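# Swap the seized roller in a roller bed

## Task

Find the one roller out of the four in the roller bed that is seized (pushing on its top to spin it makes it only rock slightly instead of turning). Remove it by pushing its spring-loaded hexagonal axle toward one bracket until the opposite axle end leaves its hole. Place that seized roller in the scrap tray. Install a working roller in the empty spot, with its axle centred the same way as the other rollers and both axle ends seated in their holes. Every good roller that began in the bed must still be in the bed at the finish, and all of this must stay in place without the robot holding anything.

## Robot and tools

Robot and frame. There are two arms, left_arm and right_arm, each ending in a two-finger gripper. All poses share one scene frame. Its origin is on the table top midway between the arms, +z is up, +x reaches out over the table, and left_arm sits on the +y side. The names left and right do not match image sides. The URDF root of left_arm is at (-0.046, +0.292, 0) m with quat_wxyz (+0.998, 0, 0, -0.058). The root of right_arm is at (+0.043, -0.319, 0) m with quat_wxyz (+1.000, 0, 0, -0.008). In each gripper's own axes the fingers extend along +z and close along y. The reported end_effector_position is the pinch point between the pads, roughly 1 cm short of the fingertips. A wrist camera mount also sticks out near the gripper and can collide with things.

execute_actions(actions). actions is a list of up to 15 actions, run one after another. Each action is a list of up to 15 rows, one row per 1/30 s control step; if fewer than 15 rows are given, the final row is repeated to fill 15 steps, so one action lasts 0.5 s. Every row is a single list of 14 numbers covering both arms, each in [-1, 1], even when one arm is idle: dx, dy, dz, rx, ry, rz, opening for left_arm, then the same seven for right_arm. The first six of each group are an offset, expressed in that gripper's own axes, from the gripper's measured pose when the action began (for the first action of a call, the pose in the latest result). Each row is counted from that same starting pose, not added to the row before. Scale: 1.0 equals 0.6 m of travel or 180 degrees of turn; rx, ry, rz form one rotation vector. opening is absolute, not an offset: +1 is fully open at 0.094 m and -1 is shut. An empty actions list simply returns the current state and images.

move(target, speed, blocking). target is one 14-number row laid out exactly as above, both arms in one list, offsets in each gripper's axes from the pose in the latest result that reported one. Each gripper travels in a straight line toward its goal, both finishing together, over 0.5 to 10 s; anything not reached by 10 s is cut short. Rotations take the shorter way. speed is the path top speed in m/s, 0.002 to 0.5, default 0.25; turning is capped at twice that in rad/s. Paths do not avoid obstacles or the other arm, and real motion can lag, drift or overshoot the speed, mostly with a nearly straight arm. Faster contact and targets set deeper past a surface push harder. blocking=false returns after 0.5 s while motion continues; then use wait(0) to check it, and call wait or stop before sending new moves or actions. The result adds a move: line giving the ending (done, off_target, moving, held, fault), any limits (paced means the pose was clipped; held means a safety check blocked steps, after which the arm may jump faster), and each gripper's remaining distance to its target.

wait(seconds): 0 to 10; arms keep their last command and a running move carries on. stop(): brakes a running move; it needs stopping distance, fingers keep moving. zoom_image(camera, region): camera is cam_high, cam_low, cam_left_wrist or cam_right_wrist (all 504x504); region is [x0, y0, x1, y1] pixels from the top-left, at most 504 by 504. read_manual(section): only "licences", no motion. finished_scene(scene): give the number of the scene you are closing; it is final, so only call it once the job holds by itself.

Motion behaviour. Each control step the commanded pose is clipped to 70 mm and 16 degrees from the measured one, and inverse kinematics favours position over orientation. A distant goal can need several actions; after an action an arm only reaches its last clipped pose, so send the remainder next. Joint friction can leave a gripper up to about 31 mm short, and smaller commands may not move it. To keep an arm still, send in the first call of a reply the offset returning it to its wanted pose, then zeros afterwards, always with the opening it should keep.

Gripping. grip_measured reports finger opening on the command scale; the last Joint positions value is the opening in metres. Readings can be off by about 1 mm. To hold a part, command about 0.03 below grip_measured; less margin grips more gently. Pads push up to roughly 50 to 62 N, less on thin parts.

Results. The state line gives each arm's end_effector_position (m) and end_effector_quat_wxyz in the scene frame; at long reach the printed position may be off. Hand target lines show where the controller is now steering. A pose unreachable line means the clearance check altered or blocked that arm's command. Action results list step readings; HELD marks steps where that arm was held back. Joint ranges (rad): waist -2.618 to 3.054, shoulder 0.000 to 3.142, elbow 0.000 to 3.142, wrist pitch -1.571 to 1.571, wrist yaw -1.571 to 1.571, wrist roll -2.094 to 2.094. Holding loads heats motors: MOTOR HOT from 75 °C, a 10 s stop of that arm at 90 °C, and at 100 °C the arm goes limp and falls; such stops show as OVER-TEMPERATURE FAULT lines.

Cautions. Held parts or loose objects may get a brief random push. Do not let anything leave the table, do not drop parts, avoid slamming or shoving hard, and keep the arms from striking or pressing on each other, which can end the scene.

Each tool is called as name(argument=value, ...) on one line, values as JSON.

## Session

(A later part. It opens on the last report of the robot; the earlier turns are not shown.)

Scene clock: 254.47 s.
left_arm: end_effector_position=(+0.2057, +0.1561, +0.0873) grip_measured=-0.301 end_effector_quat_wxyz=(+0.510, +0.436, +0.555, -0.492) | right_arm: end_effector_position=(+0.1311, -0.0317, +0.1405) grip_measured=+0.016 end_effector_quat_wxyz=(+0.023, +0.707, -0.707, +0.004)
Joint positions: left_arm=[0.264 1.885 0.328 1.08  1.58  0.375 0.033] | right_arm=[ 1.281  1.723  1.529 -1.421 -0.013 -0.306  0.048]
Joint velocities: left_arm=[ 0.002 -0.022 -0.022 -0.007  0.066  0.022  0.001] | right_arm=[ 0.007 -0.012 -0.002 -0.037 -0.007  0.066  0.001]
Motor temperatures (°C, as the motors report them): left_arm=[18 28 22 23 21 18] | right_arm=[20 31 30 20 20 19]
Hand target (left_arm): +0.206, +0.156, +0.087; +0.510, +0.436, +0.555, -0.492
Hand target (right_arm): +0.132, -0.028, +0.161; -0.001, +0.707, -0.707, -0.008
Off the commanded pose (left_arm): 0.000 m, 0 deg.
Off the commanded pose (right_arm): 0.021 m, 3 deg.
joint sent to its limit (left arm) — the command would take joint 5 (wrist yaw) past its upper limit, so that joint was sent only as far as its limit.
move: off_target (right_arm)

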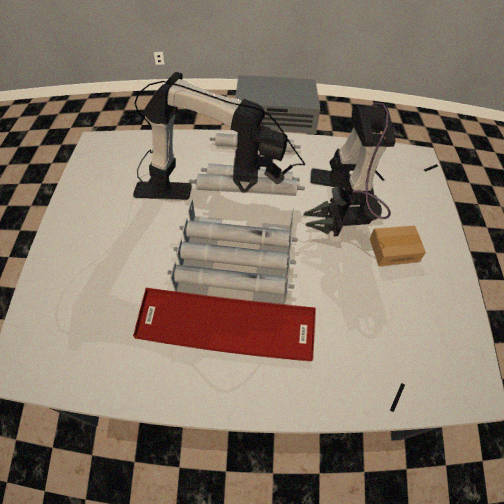

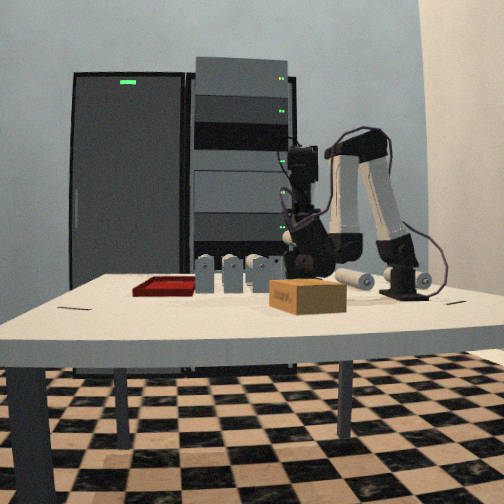

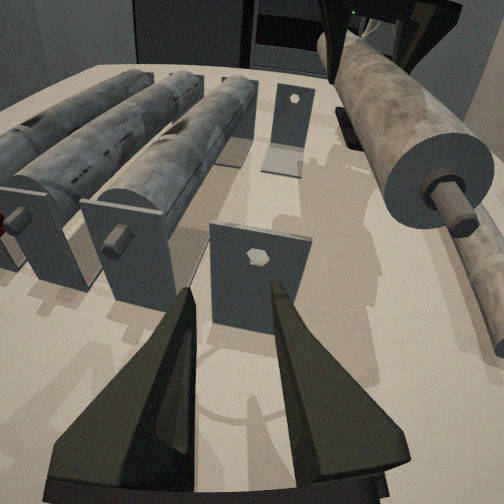

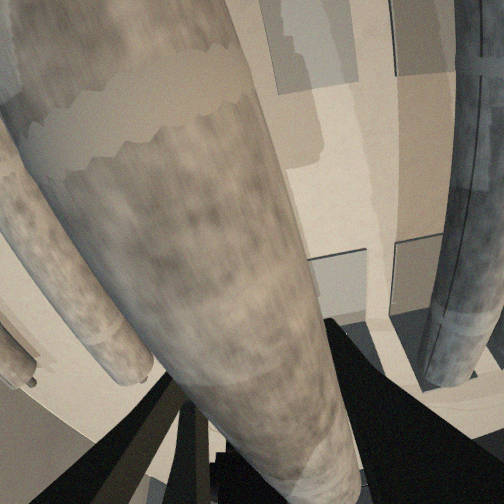

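move(target=[0,0,0,0,0,0,-0.3,0.08,-0.65,-0.08,0.12,0,0.03,-0.2], speed=0.12)

move(target=[0,0,0,0,0,0,-0.3,0,0.04,0.17,0,0,0,-0.2], speed=0.06)

move(target=[0,0,0,0,0,0,-0.3,0,0,0,0,0,0,0.6])

move(target=[0,0,0,0,0,0,-0.3,0,0,-0.17,0,0,0,0.6])

Scene clock: 261.77 s.
left_arm: end_effector_position=(+0.2057, +0.1561, +0.0873) grip_measured=-0.301 end_effector_quat_wxyz=(+0.510, +0.436, +0.555, -0.492) | right_arm: end_effector_position=(+0.5074, -0.0739, +0.1498) grip_measured=+0.016 end_effector_quat_wxyz=(-0.112, +0.675, -0.719, +0.122)
Joint positions: left_arm=[0.264 1.885 0.328 1.08  1.58  0.375 0.033] | right_arm=[ 0.564  2.542  2.801 -1.558  0.192 -0.986  0.048]
Joint velocities: left_arm=[-0.017 -0.002  0.012  0.007 -0.007 -0.007  0.   ] | right_arm=[ 0.012 -0.007 -0.002 -0.022 -0.066 -0.066 -0.   ]
Motor temperatures (°C, as the motors report them): left_arm=[17 28 22 23 21 18] | right_arm=[20 33 32 20 20 19]
Hand target (left_arm): +0.206, +0.156, +0.087; +0.510, +0.436, +0.555, -0.492
Hand target (right_arm): +0.522, -0.070, +0.186; -0.172, +0.663, -0.714, +0.146
Off the commanded pose (left_arm): 0.000 m, 0 deg.
Off the commanded pose (right_arm): 0.034 m, 2 deg.
elbow stopped short (right arm): the move would have taken joint 3 (elbow) straighter than the controller allows; a more bent joint 3 avoids this.
joint sent to its limit (left arm) — the command would take joint 5 (wrist yaw) past its upper limit, so that joint was sent only as far as its limit.
move: off_target (right_arm)

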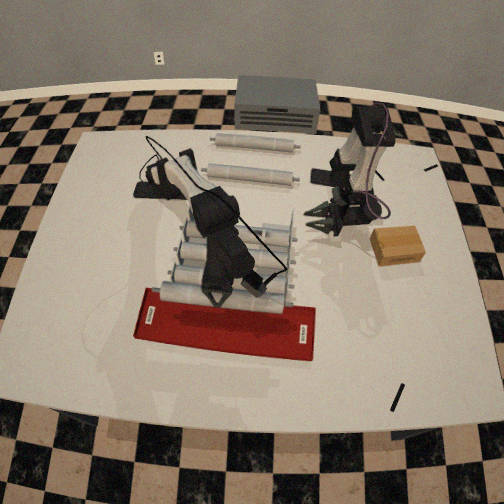

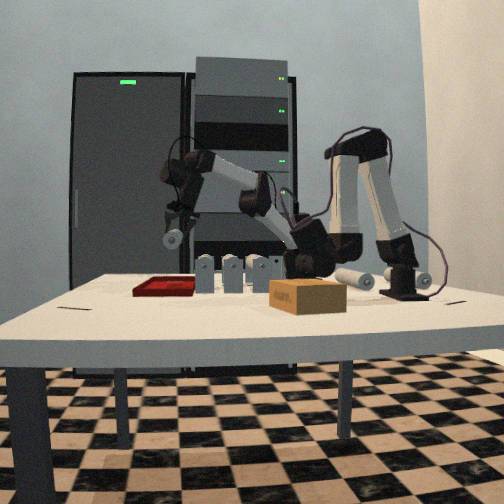

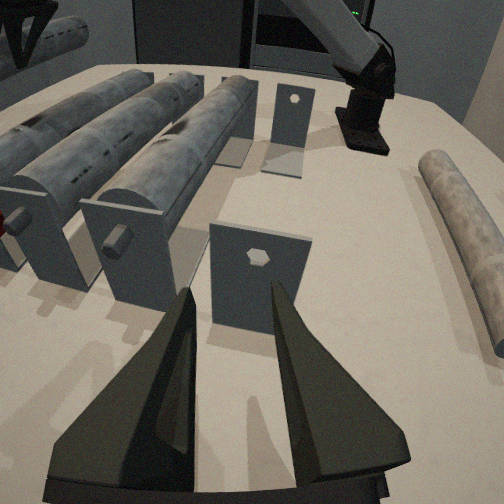

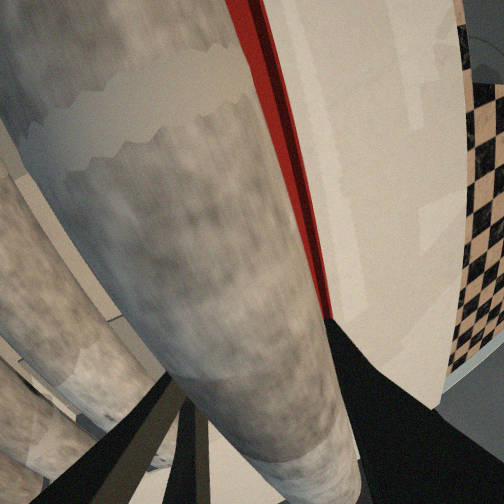

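Scene clock: 263.80 s.
left_arm: end_effector_position=(+0.2057, +0.1561, +0.0873) grip_measured=-0.301 end_effector_quat_wxyz=(+0.510, +0.436, +0.555, -0.492) | right_arm: end_effector_position=(+0.5029, -0.0766, +0.0294) grip_measured=+0.015 end_effector_quat_wxyz=(-0.080, +0.682, -0.720, +0.100)
Joint positions: left_arm=[0.264 1.885 0.328 1.08  1.58  0.375 0.033] | right_arm=[ 0.554  2.427  2.114 -1.056  0.159 -0.994  0.048]
Joint velocities: left_arm=[ 0.012 -0.002  0.007  0.007 -0.037  0.022 -0.002] | right_arm=[ 0.002  0.007  0.007 -0.007 -0.051 -0.022  0.   ]
Motor temperatures (°C, as the motors report them): left_arm=[17 28 22 23 21 18] | right_arm=[20 36 32 21 20 19]
Hand target (left_arm): +0.206, +0.156, +0.087; +0.510, +0.436, +0.555, -0.492
Hand target (right_arm): +0.517, -0.078, +0.046; -0.110, +0.675, -0.720, +0.122
Off the commanded pose (left_arm): 0.000 m, 0 deg.
Off the commanded pose (right_arm): 0.022 m, 5 deg.
joint sent to its limit (left arm) — the command would take joint 5 (wrist yaw) past its upper limit, so that joint was sent only as far as its limit.
move: off_target (right_arm)

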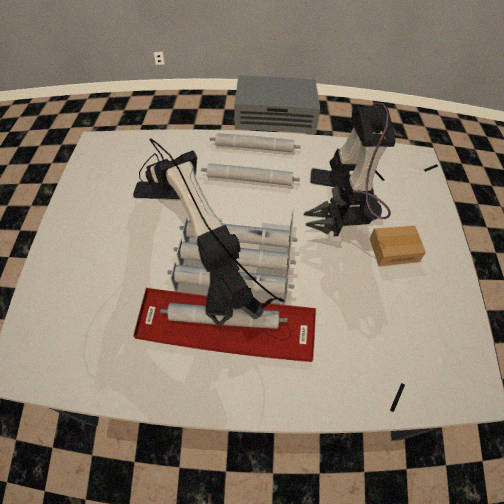

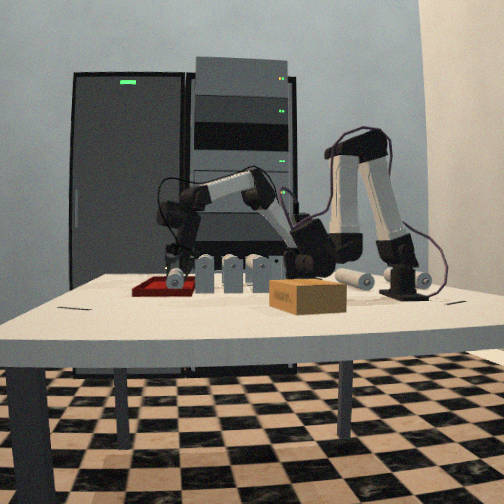

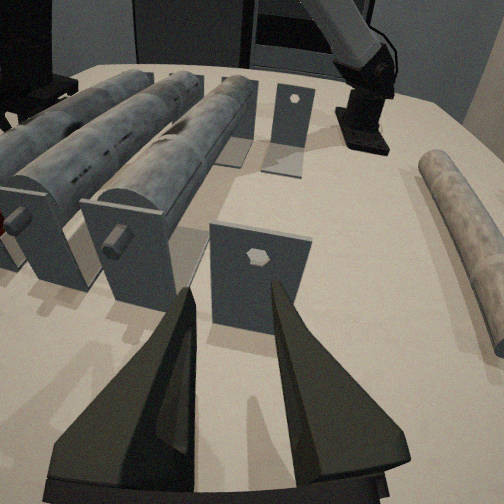

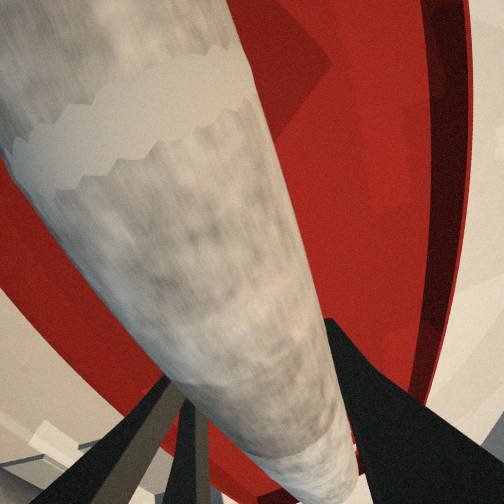

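Scene clock: 264.30 s.
left_arm: end_effector_position=(+0.2057, +0.1561, +0.0873) grip_measured=-0.301 end_effector_quat_wxyz=(+0.510, +0.436, +0.555, -0.492) | right_arm: end_effector_position=(+0.5146, -0.0800, +0.0355) grip_measured=+0.598 end_effector_quat_wxyz=(-0.097, +0.672, -0.726, +0.112)
Joint positions: left_arm=[0.264 1.885 0.328 1.08  1.58  0.375 0.033] | right_arm=[ 0.542  2.421  2.116 -1.024  0.175 -0.989  0.075]
Joint velocities: left_arm=[-0.022 -0.017  0.002  0.037  0.037 -0.022  0.001] | right_arm=[-0.002 -0.012 -0.007 -0.007  0.007 -0.037  0.001]
Motor temperatures (°C, as the motors report them): left_arm=[17 28 22 23 21 18] | right_arm=[20 36 32 21 20 19]
Hand target (left_arm): +0.206, +0.156, +0.087; +0.510, +0.436, +0.555, -0.492
Hand target (right_arm): +0.503, -0.077, +0.030; -0.080, +0.682, -0.720, +0.100
Off the commanded pose (left_arm): 0.000 m, 0 deg.
Off the commanded pose (right_arm): 0.014 m, 3 deg.
joint sent to its limit (left arm) — the command would take joint 5 (wrist yaw) past its upper limit, so that joint was sent only as far as its limit.
move: off_target (right_arm)

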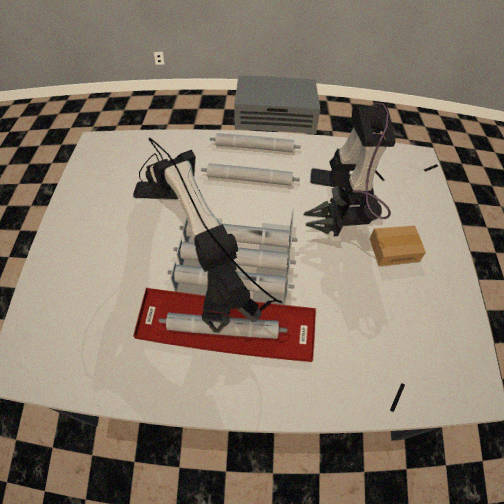

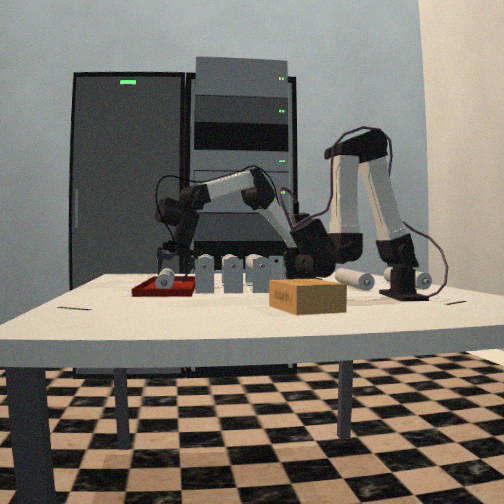

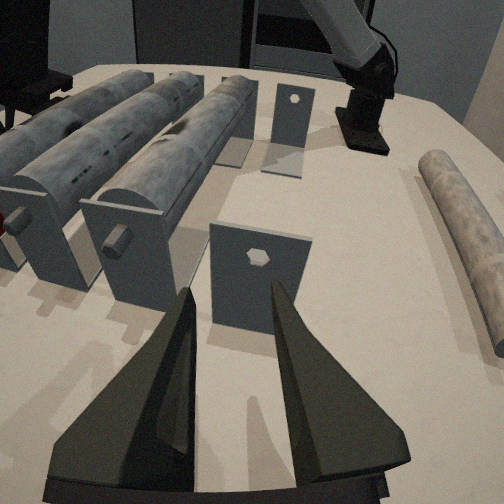

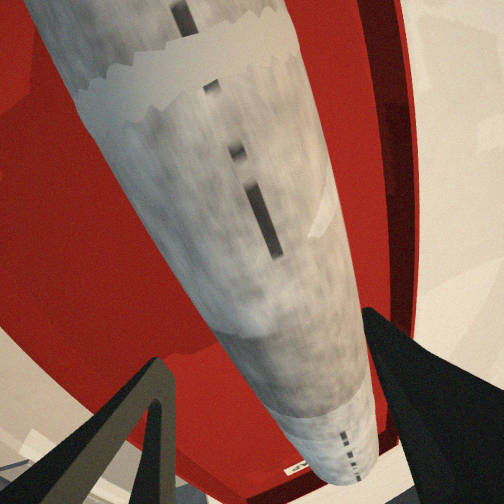

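Scene clock: 265.47 s.
left_arm: end_effector_position=(+0.2057, +0.1561, +0.0873) grip_measured=-0.301 end_effector_quat_wxyz=(+0.510, +0.436, +0.555, -0.492) | right_arm: end_effector_position=(+0.4867, -0.0744, +0.1416) grip_measured=+0.598 end_effector_quat_wxyz=(-0.113, +0.671, -0.724, +0.113)
Joint positions: left_arm=[0.264 1.885 0.328 1.08  1.58  0.375 0.033] | right_arm=[ 0.581  2.318  2.354 -1.339  0.18  -0.954  0.075]
Joint velocities: left_arm=[-0.007 -0.002  0.007 -0.051 -0.037 -0.081  0.   ] | right_arm=[-0.002  0.002 -0.012  0.022 -0.022 -0.007 -0.001]
Motor temperatures (°C, as the motors report them): left_arm=[17 28 22 23 21 18] | right_arm=[20 36 32 21 20 19]
Hand target (left_arm): +0.206, +0.156, +0.087; +0.510, +0.436, +0.555, -0.492
Hand target (right_arm): +0.485, -0.075, +0.133; -0.097, +0.672, -0.726, +0.112
Off the commanded pose (left_arm): 0.000 m, 0 deg.
Off the commanded pose (right_arm): 0.009 m, 2 deg.
joint sent to its limit (left arm) — the command would take joint 5 (wrist yaw) past its upper limit, so that joint was sent only as far as its limit.
move: done

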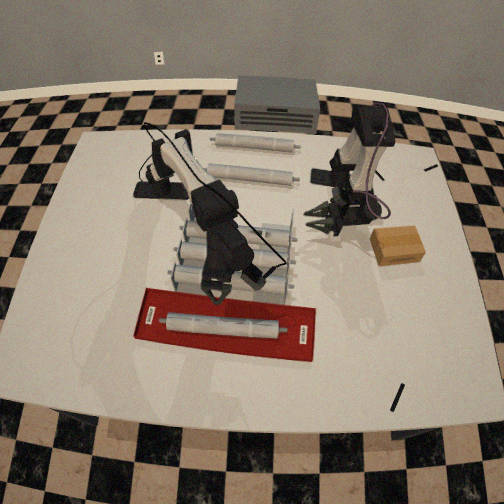

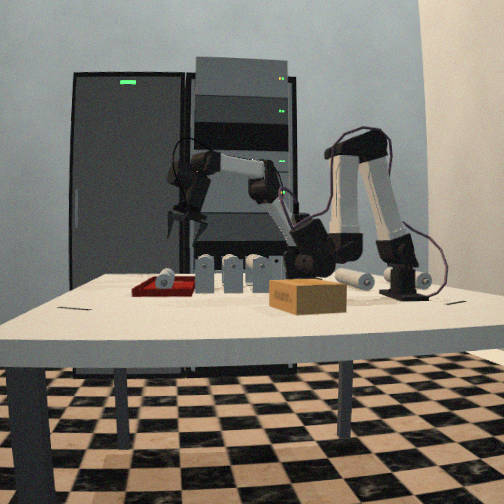

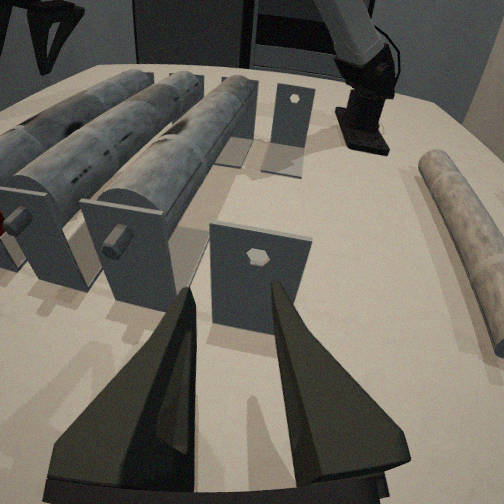

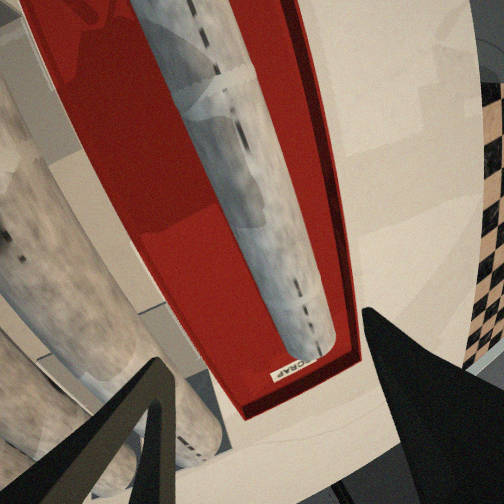

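move(target=[0,0,0,0,0,0,-0.3,-0.05,0.77,-0.25,-0.1,0,0,0.6])

zoom_image(camera="cam_high", region=[120,100,340,320])

Scene clock: 270.90 s.
left_arm: end_effector_position=(+0.2057, +0.1561, +0.0873) grip_measured=-0.301 end_effector_quat_wxyz=(+0.510, +0.436, +0.555, -0.492) | right_arm: end_effector_position=(+0.0033, -0.0171, +0.1347) grip_measured=+0.598 end_effector_quat_wxyz=(-0.008, +0.682, -0.732, -0.003)
Joint positions: left_arm=[0.264 1.885 0.328 1.08  1.58  0.375 0.033] | right_arm=[ 1.721  1.682  1.461 -1.336  0.009  0.205  0.075]
Joint velocities: left_arm=[-0.007 -0.017  0.012  0.007 -0.022 -0.007 -0.   ] | right_arm=[-0.002  0.012  0.012 -0.007  0.007  0.051  0.001]
Motor temperatures (°C, as the motors report them): left_arm=[17 28 22 24 21 18] | right_arm=[20 37 31 21 20 19]
Hand target (left_arm): +0.206, +0.156, +0.087; +0.510, +0.436, +0.555, -0.492
Hand target (right_arm): +0.002, -0.018, +0.133; +0.002, +0.679, -0.734, +0.006
Off the commanded pose (left_arm): 0.000 m, 0 deg.
Off the commanded pose (right_arm): 0.009 m, 0 deg.
joint sent to its limit (left arm) — the command would take joint 5 (wrist yaw) past its upper limit, so that joint was sent only as far as its limit.
move: done

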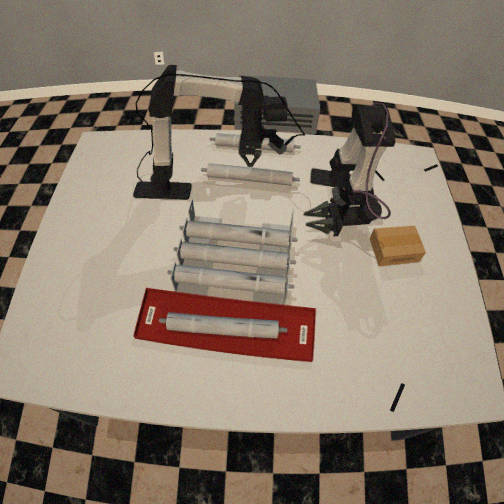

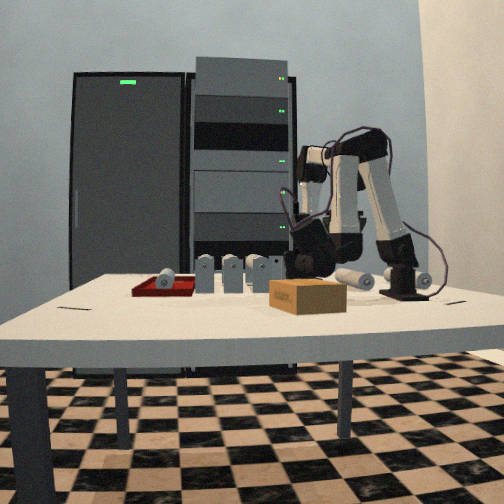

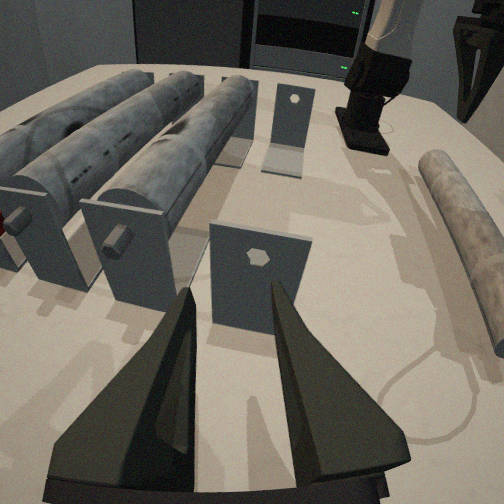

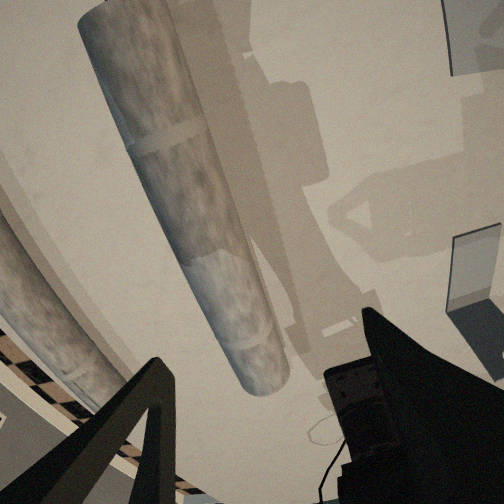

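Region (120, 100, 340, 320) of cam_high's 504x504 image, scaled by 2.291, with more detail than that image has.

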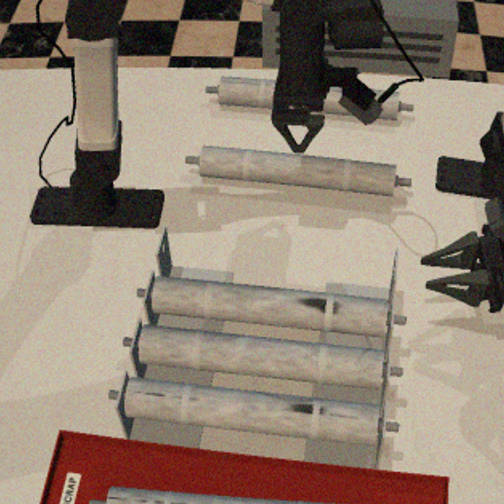

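move(target=[0,0,0,0,0,0,-0.3, 0,0.02,0.18,0,0,0,0.6], speed=0.08)

move(target=[0,0,0,0,0,0,-0.3, 0,0,0,0,0,0,-0.2])

move(target=[0,0,0,0,0,0,-0.3, 0,0,-0.2,0,0,0,-0.2], speed=0.08)

Scene clock: 286.13 s.
left_arm: end_effector_position=(+0.2057, +0.1561, +0.0873) grip_measured=-0.301 end_effector_quat_wxyz=(+0.510, +0.436, +0.555, -0.492) | right_arm: end_effector_position=(-0.0077, -0.0110, +0.0382) grip_measured=+0.599 end_effector_quat_wxyz=(-0.011, +0.683, -0.730, -0.015)
Joint positions: left_arm=[0.264 1.885 0.328 1.08  1.58  0.375 0.033] | right_arm=[ 1.749  1.751  1.15  -0.932  0.002  0.228  0.075]
Joint velocities: left_arm=[-0.002 -0.012 -0.002  0.007 -0.022  0.007 -0.   ] | right_arm=[ 0.007 -0.022  0.002 -0.051 -0.007 -0.051 -0.001]
Motor temperatures (°C, as the motors report them): left_arm=[17 28 22 24 21 18] | right_arm=[20 33 31 20 20 19]
Hand target (left_arm): +0.206, +0.156, +0.087; +0.510, +0.436, +0.555, -0.492
Hand target (right_arm): -0.006, -0.016, +0.027; -0.007, +0.682, -0.731, -0.002
Off the commanded pose (left_arm): 0.000 m, 0 deg.
Off the commanded pose (right_arm): 0.012 m, 1 deg.
joint sent to its limit (left arm) — the command would take joint 5 (wrist yaw) past its upper limit, so that joint was sent only as far as its limit.
move: off_target (right_arm)

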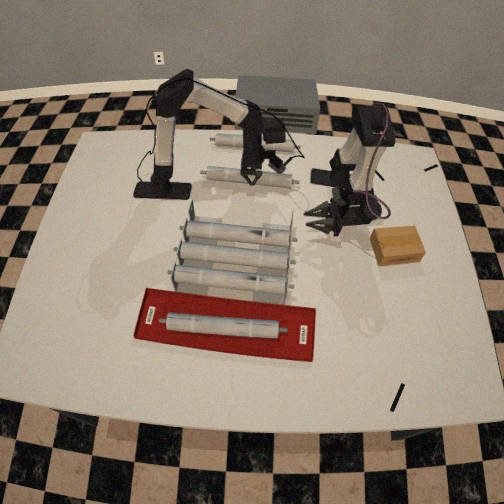

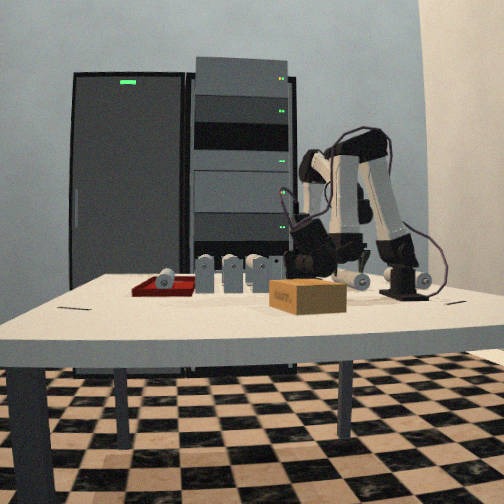

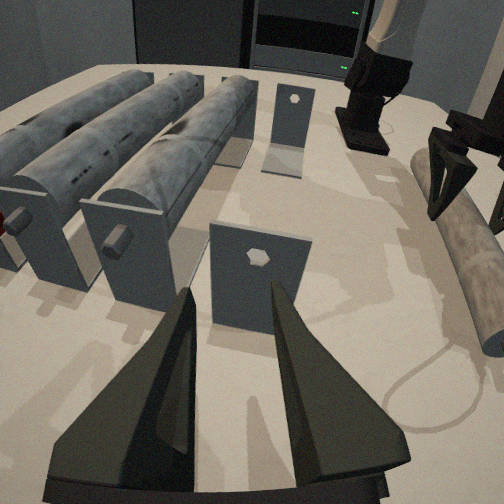

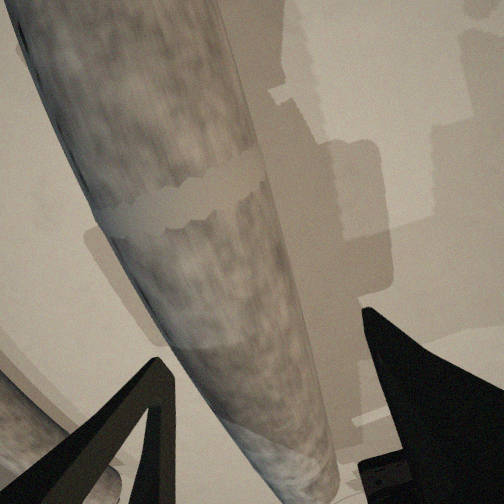

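Scene clock: 286.63 s.
left_arm: end_effector_position=(+0.2057, +0.1561, +0.0873) grip_measured=-0.301 end_effector_quat_wxyz=(+0.510, +0.436, +0.555, -0.492) | right_arm: end_effector_position=(-0.0096, -0.0096, +0.0464) grip_measured=-0.197 end_effector_quat_wxyz=(-0.014, +0.682, -0.731, -0.026)
Joint positions: left_arm=[0.264 1.885 0.328 1.08  1.58  0.375 0.033] | right_arm=[ 1.751  1.728  1.155 -0.939 -0.005  0.233  0.038]
Joint velocities: left_arm=[-0.027 -0.017 -0.012 -0.007 -0.007  0.022  0.   ] | right_arm=[-0.022  0.002 -0.012  0.037 -0.007 -0.066  0.001]
Motor temperatures (°C, as the motors report them): left_arm=[17 28 22 24 21 18] | right_arm=[20 33 31 20 20 19]
Hand target (left_arm): +0.206, +0.156, +0.087; +0.510, +0.436, +0.555, -0.492
Hand target (right_arm): -0.008, -0.011, +0.038; -0.011, +0.683, -0.730, -0.015
Off the commanded pose (left_arm): 0.000 m, 0 deg.
Off the commanded pose (right_arm): 0.009 m, 1 deg.
joint sent to its limit (left arm) — the command would take joint 5 (wrist yaw) past its upper limit, so that joint was sent only as far as its limit.
move: done

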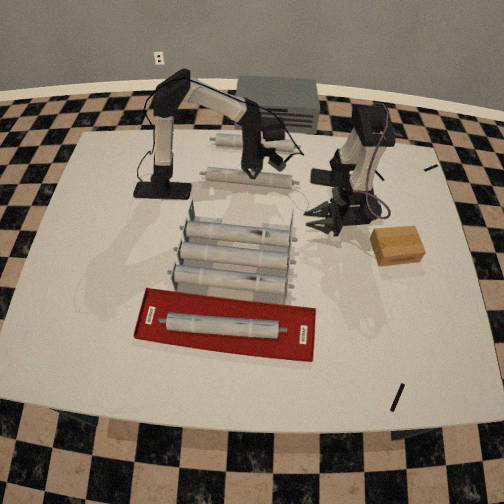

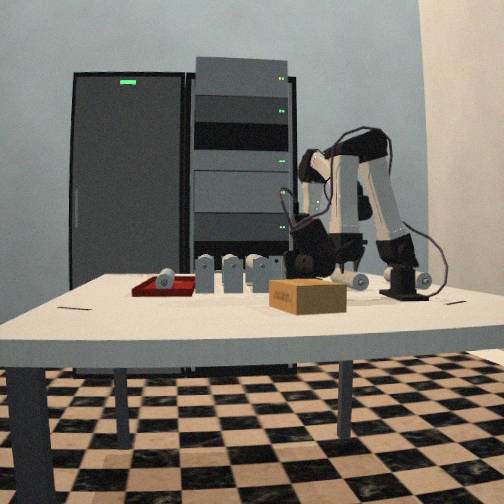

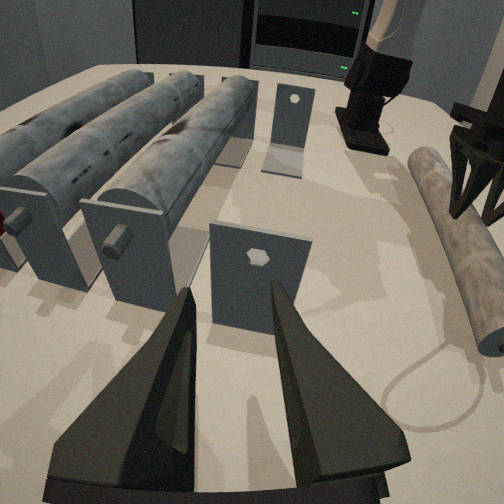

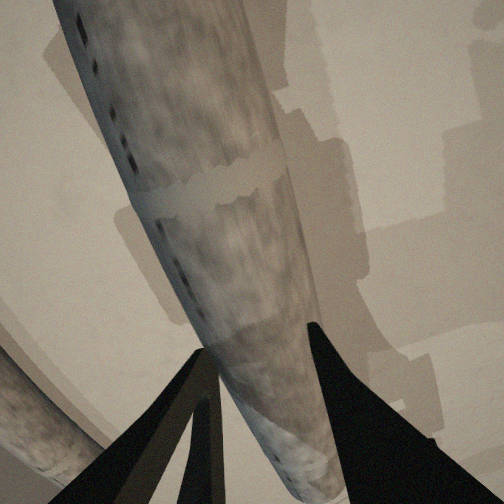

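Scene clock: 288.67 s.
left_arm: end_effector_position=(+0.2057, +0.1561, +0.0873) grip_measured=-0.301 end_effector_quat_wxyz=(+0.510, +0.436, +0.555, -0.492) | right_arm: end_effector_position=(-0.0089, -0.0136, +0.1602) grip_measured=-0.198 end_effector_quat_wxyz=(-0.013, +0.682, -0.731, -0.025)
Joint positions: left_arm=[0.264 1.885 0.328 1.08  1.58  0.375 0.033] | right_arm=[ 1.751  1.668  1.545 -1.391 -0.005  0.233  0.038]
Joint velocities: left_arm=[-0.002 -0.002  0.012  0.007  0.007  0.022 -0.   ] | right_arm=[ 0.012 -0.007  0.002 -0.051 -0.022  0.051 -0.   ]
Motor temperatures (°C, as the motors report them): left_arm=[17 28 22 24 21 18] | right_arm=[20 33 31 20 20 19]
Hand target (left_arm): +0.206, +0.156, +0.087; +0.510, +0.436, +0.555, -0.492
Hand target (right_arm): -0.010, -0.016, +0.166; -0.014, +0.682, -0.731, -0.026
Off the commanded pose (left_arm): 0.000 m, 0 deg.
Off the commanded pose (right_arm): 0.007 m, 0 deg.
joint sent to its limit (left arm) — the command would take joint 5 (wrist yaw) past its upper limit, so that joint was sent only as far as its limit.
move: done

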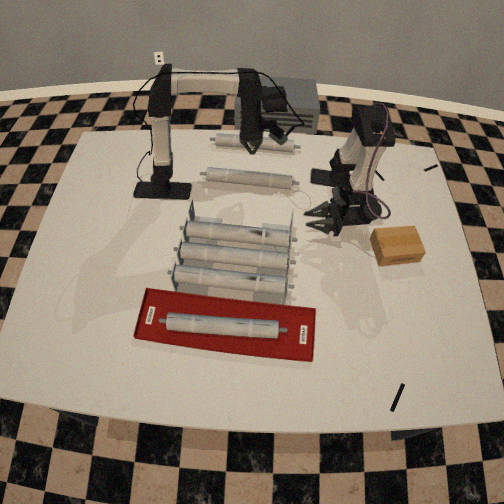

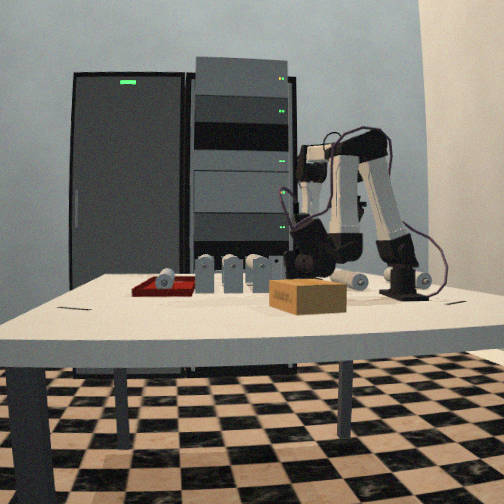

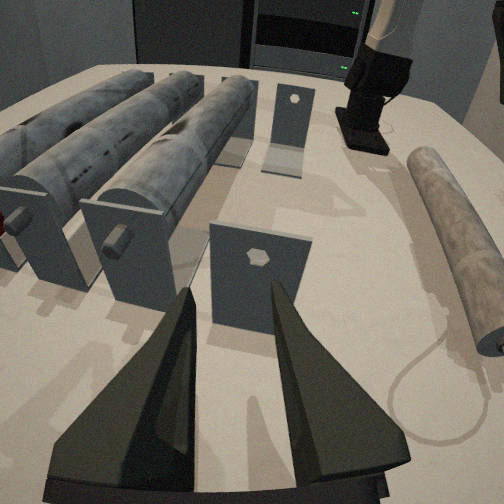

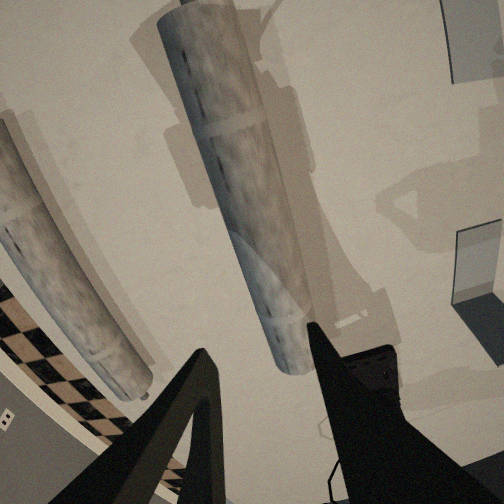

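Too high; go deeper.

move(target=[0,0,0,0,0,0,-0.3, 0.01,0,0.25,0,0,0,0.6], speed=0.08)

Scene clock: 293.10 s.
left_arm: end_effector_position=(+0.2057, +0.1561, +0.0873) grip_measured=-0.301 end_effector_quat_wxyz=(+0.510, +0.436, +0.555, -0.492) | right_arm: end_effector_position=(-0.0100, -0.0073, +0.0211) grip_measured=+0.598 end_effector_quat_wxyz=(-0.020, +0.682, -0.731, -0.034)
Joint positions: left_arm=[0.264 1.885 0.328 1.08  1.58  0.375 0.033] | right_arm=[ 1.751  1.756  1.078 -0.814 -0.005  0.233  0.075]
Joint velocities: left_arm=[ 0.007  0.012  0.002 -0.007 -0.037  0.022 -0.001] | right_arm=[ 0.022  0.002 -0.007 -0.022  0.022 -0.007  0.001]
Motor temperatures (°C, as the motors report them): left_arm=[17 28 22 24 21 18] | right_arm=[20 32 31 20 20 19]
Hand target (left_arm): +0.206, +0.156, +0.087; +0.510, +0.436, +0.555, -0.492
Hand target (right_arm): -0.009, -0.013, +0.011; -0.013, +0.682, -0.731, -0.025
Off the commanded pose (left_arm): 0.000 m, 0 deg.
Off the commanded pose (right_arm): 0.012 m, 1 deg.
joint sent to its limit (left arm) — the command would take joint 5 (wrist yaw) past its upper limit, so that joint was sent only as far as its limit.
move: off_target (right_arm)

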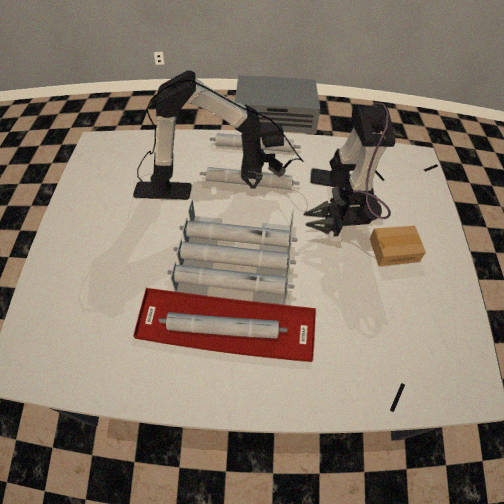

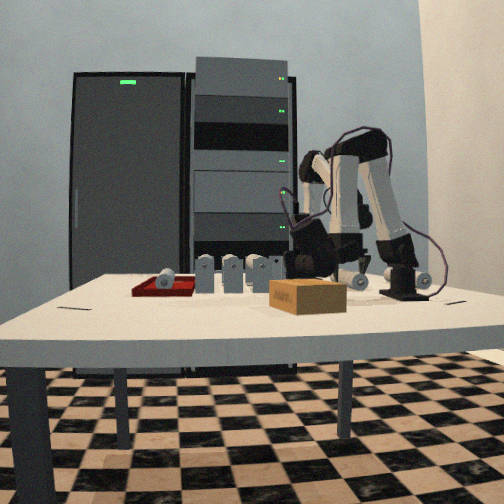

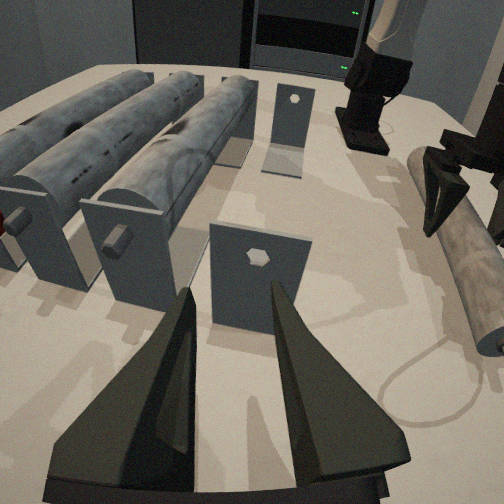

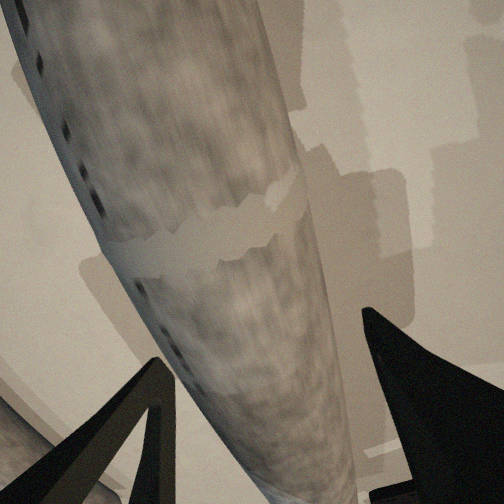

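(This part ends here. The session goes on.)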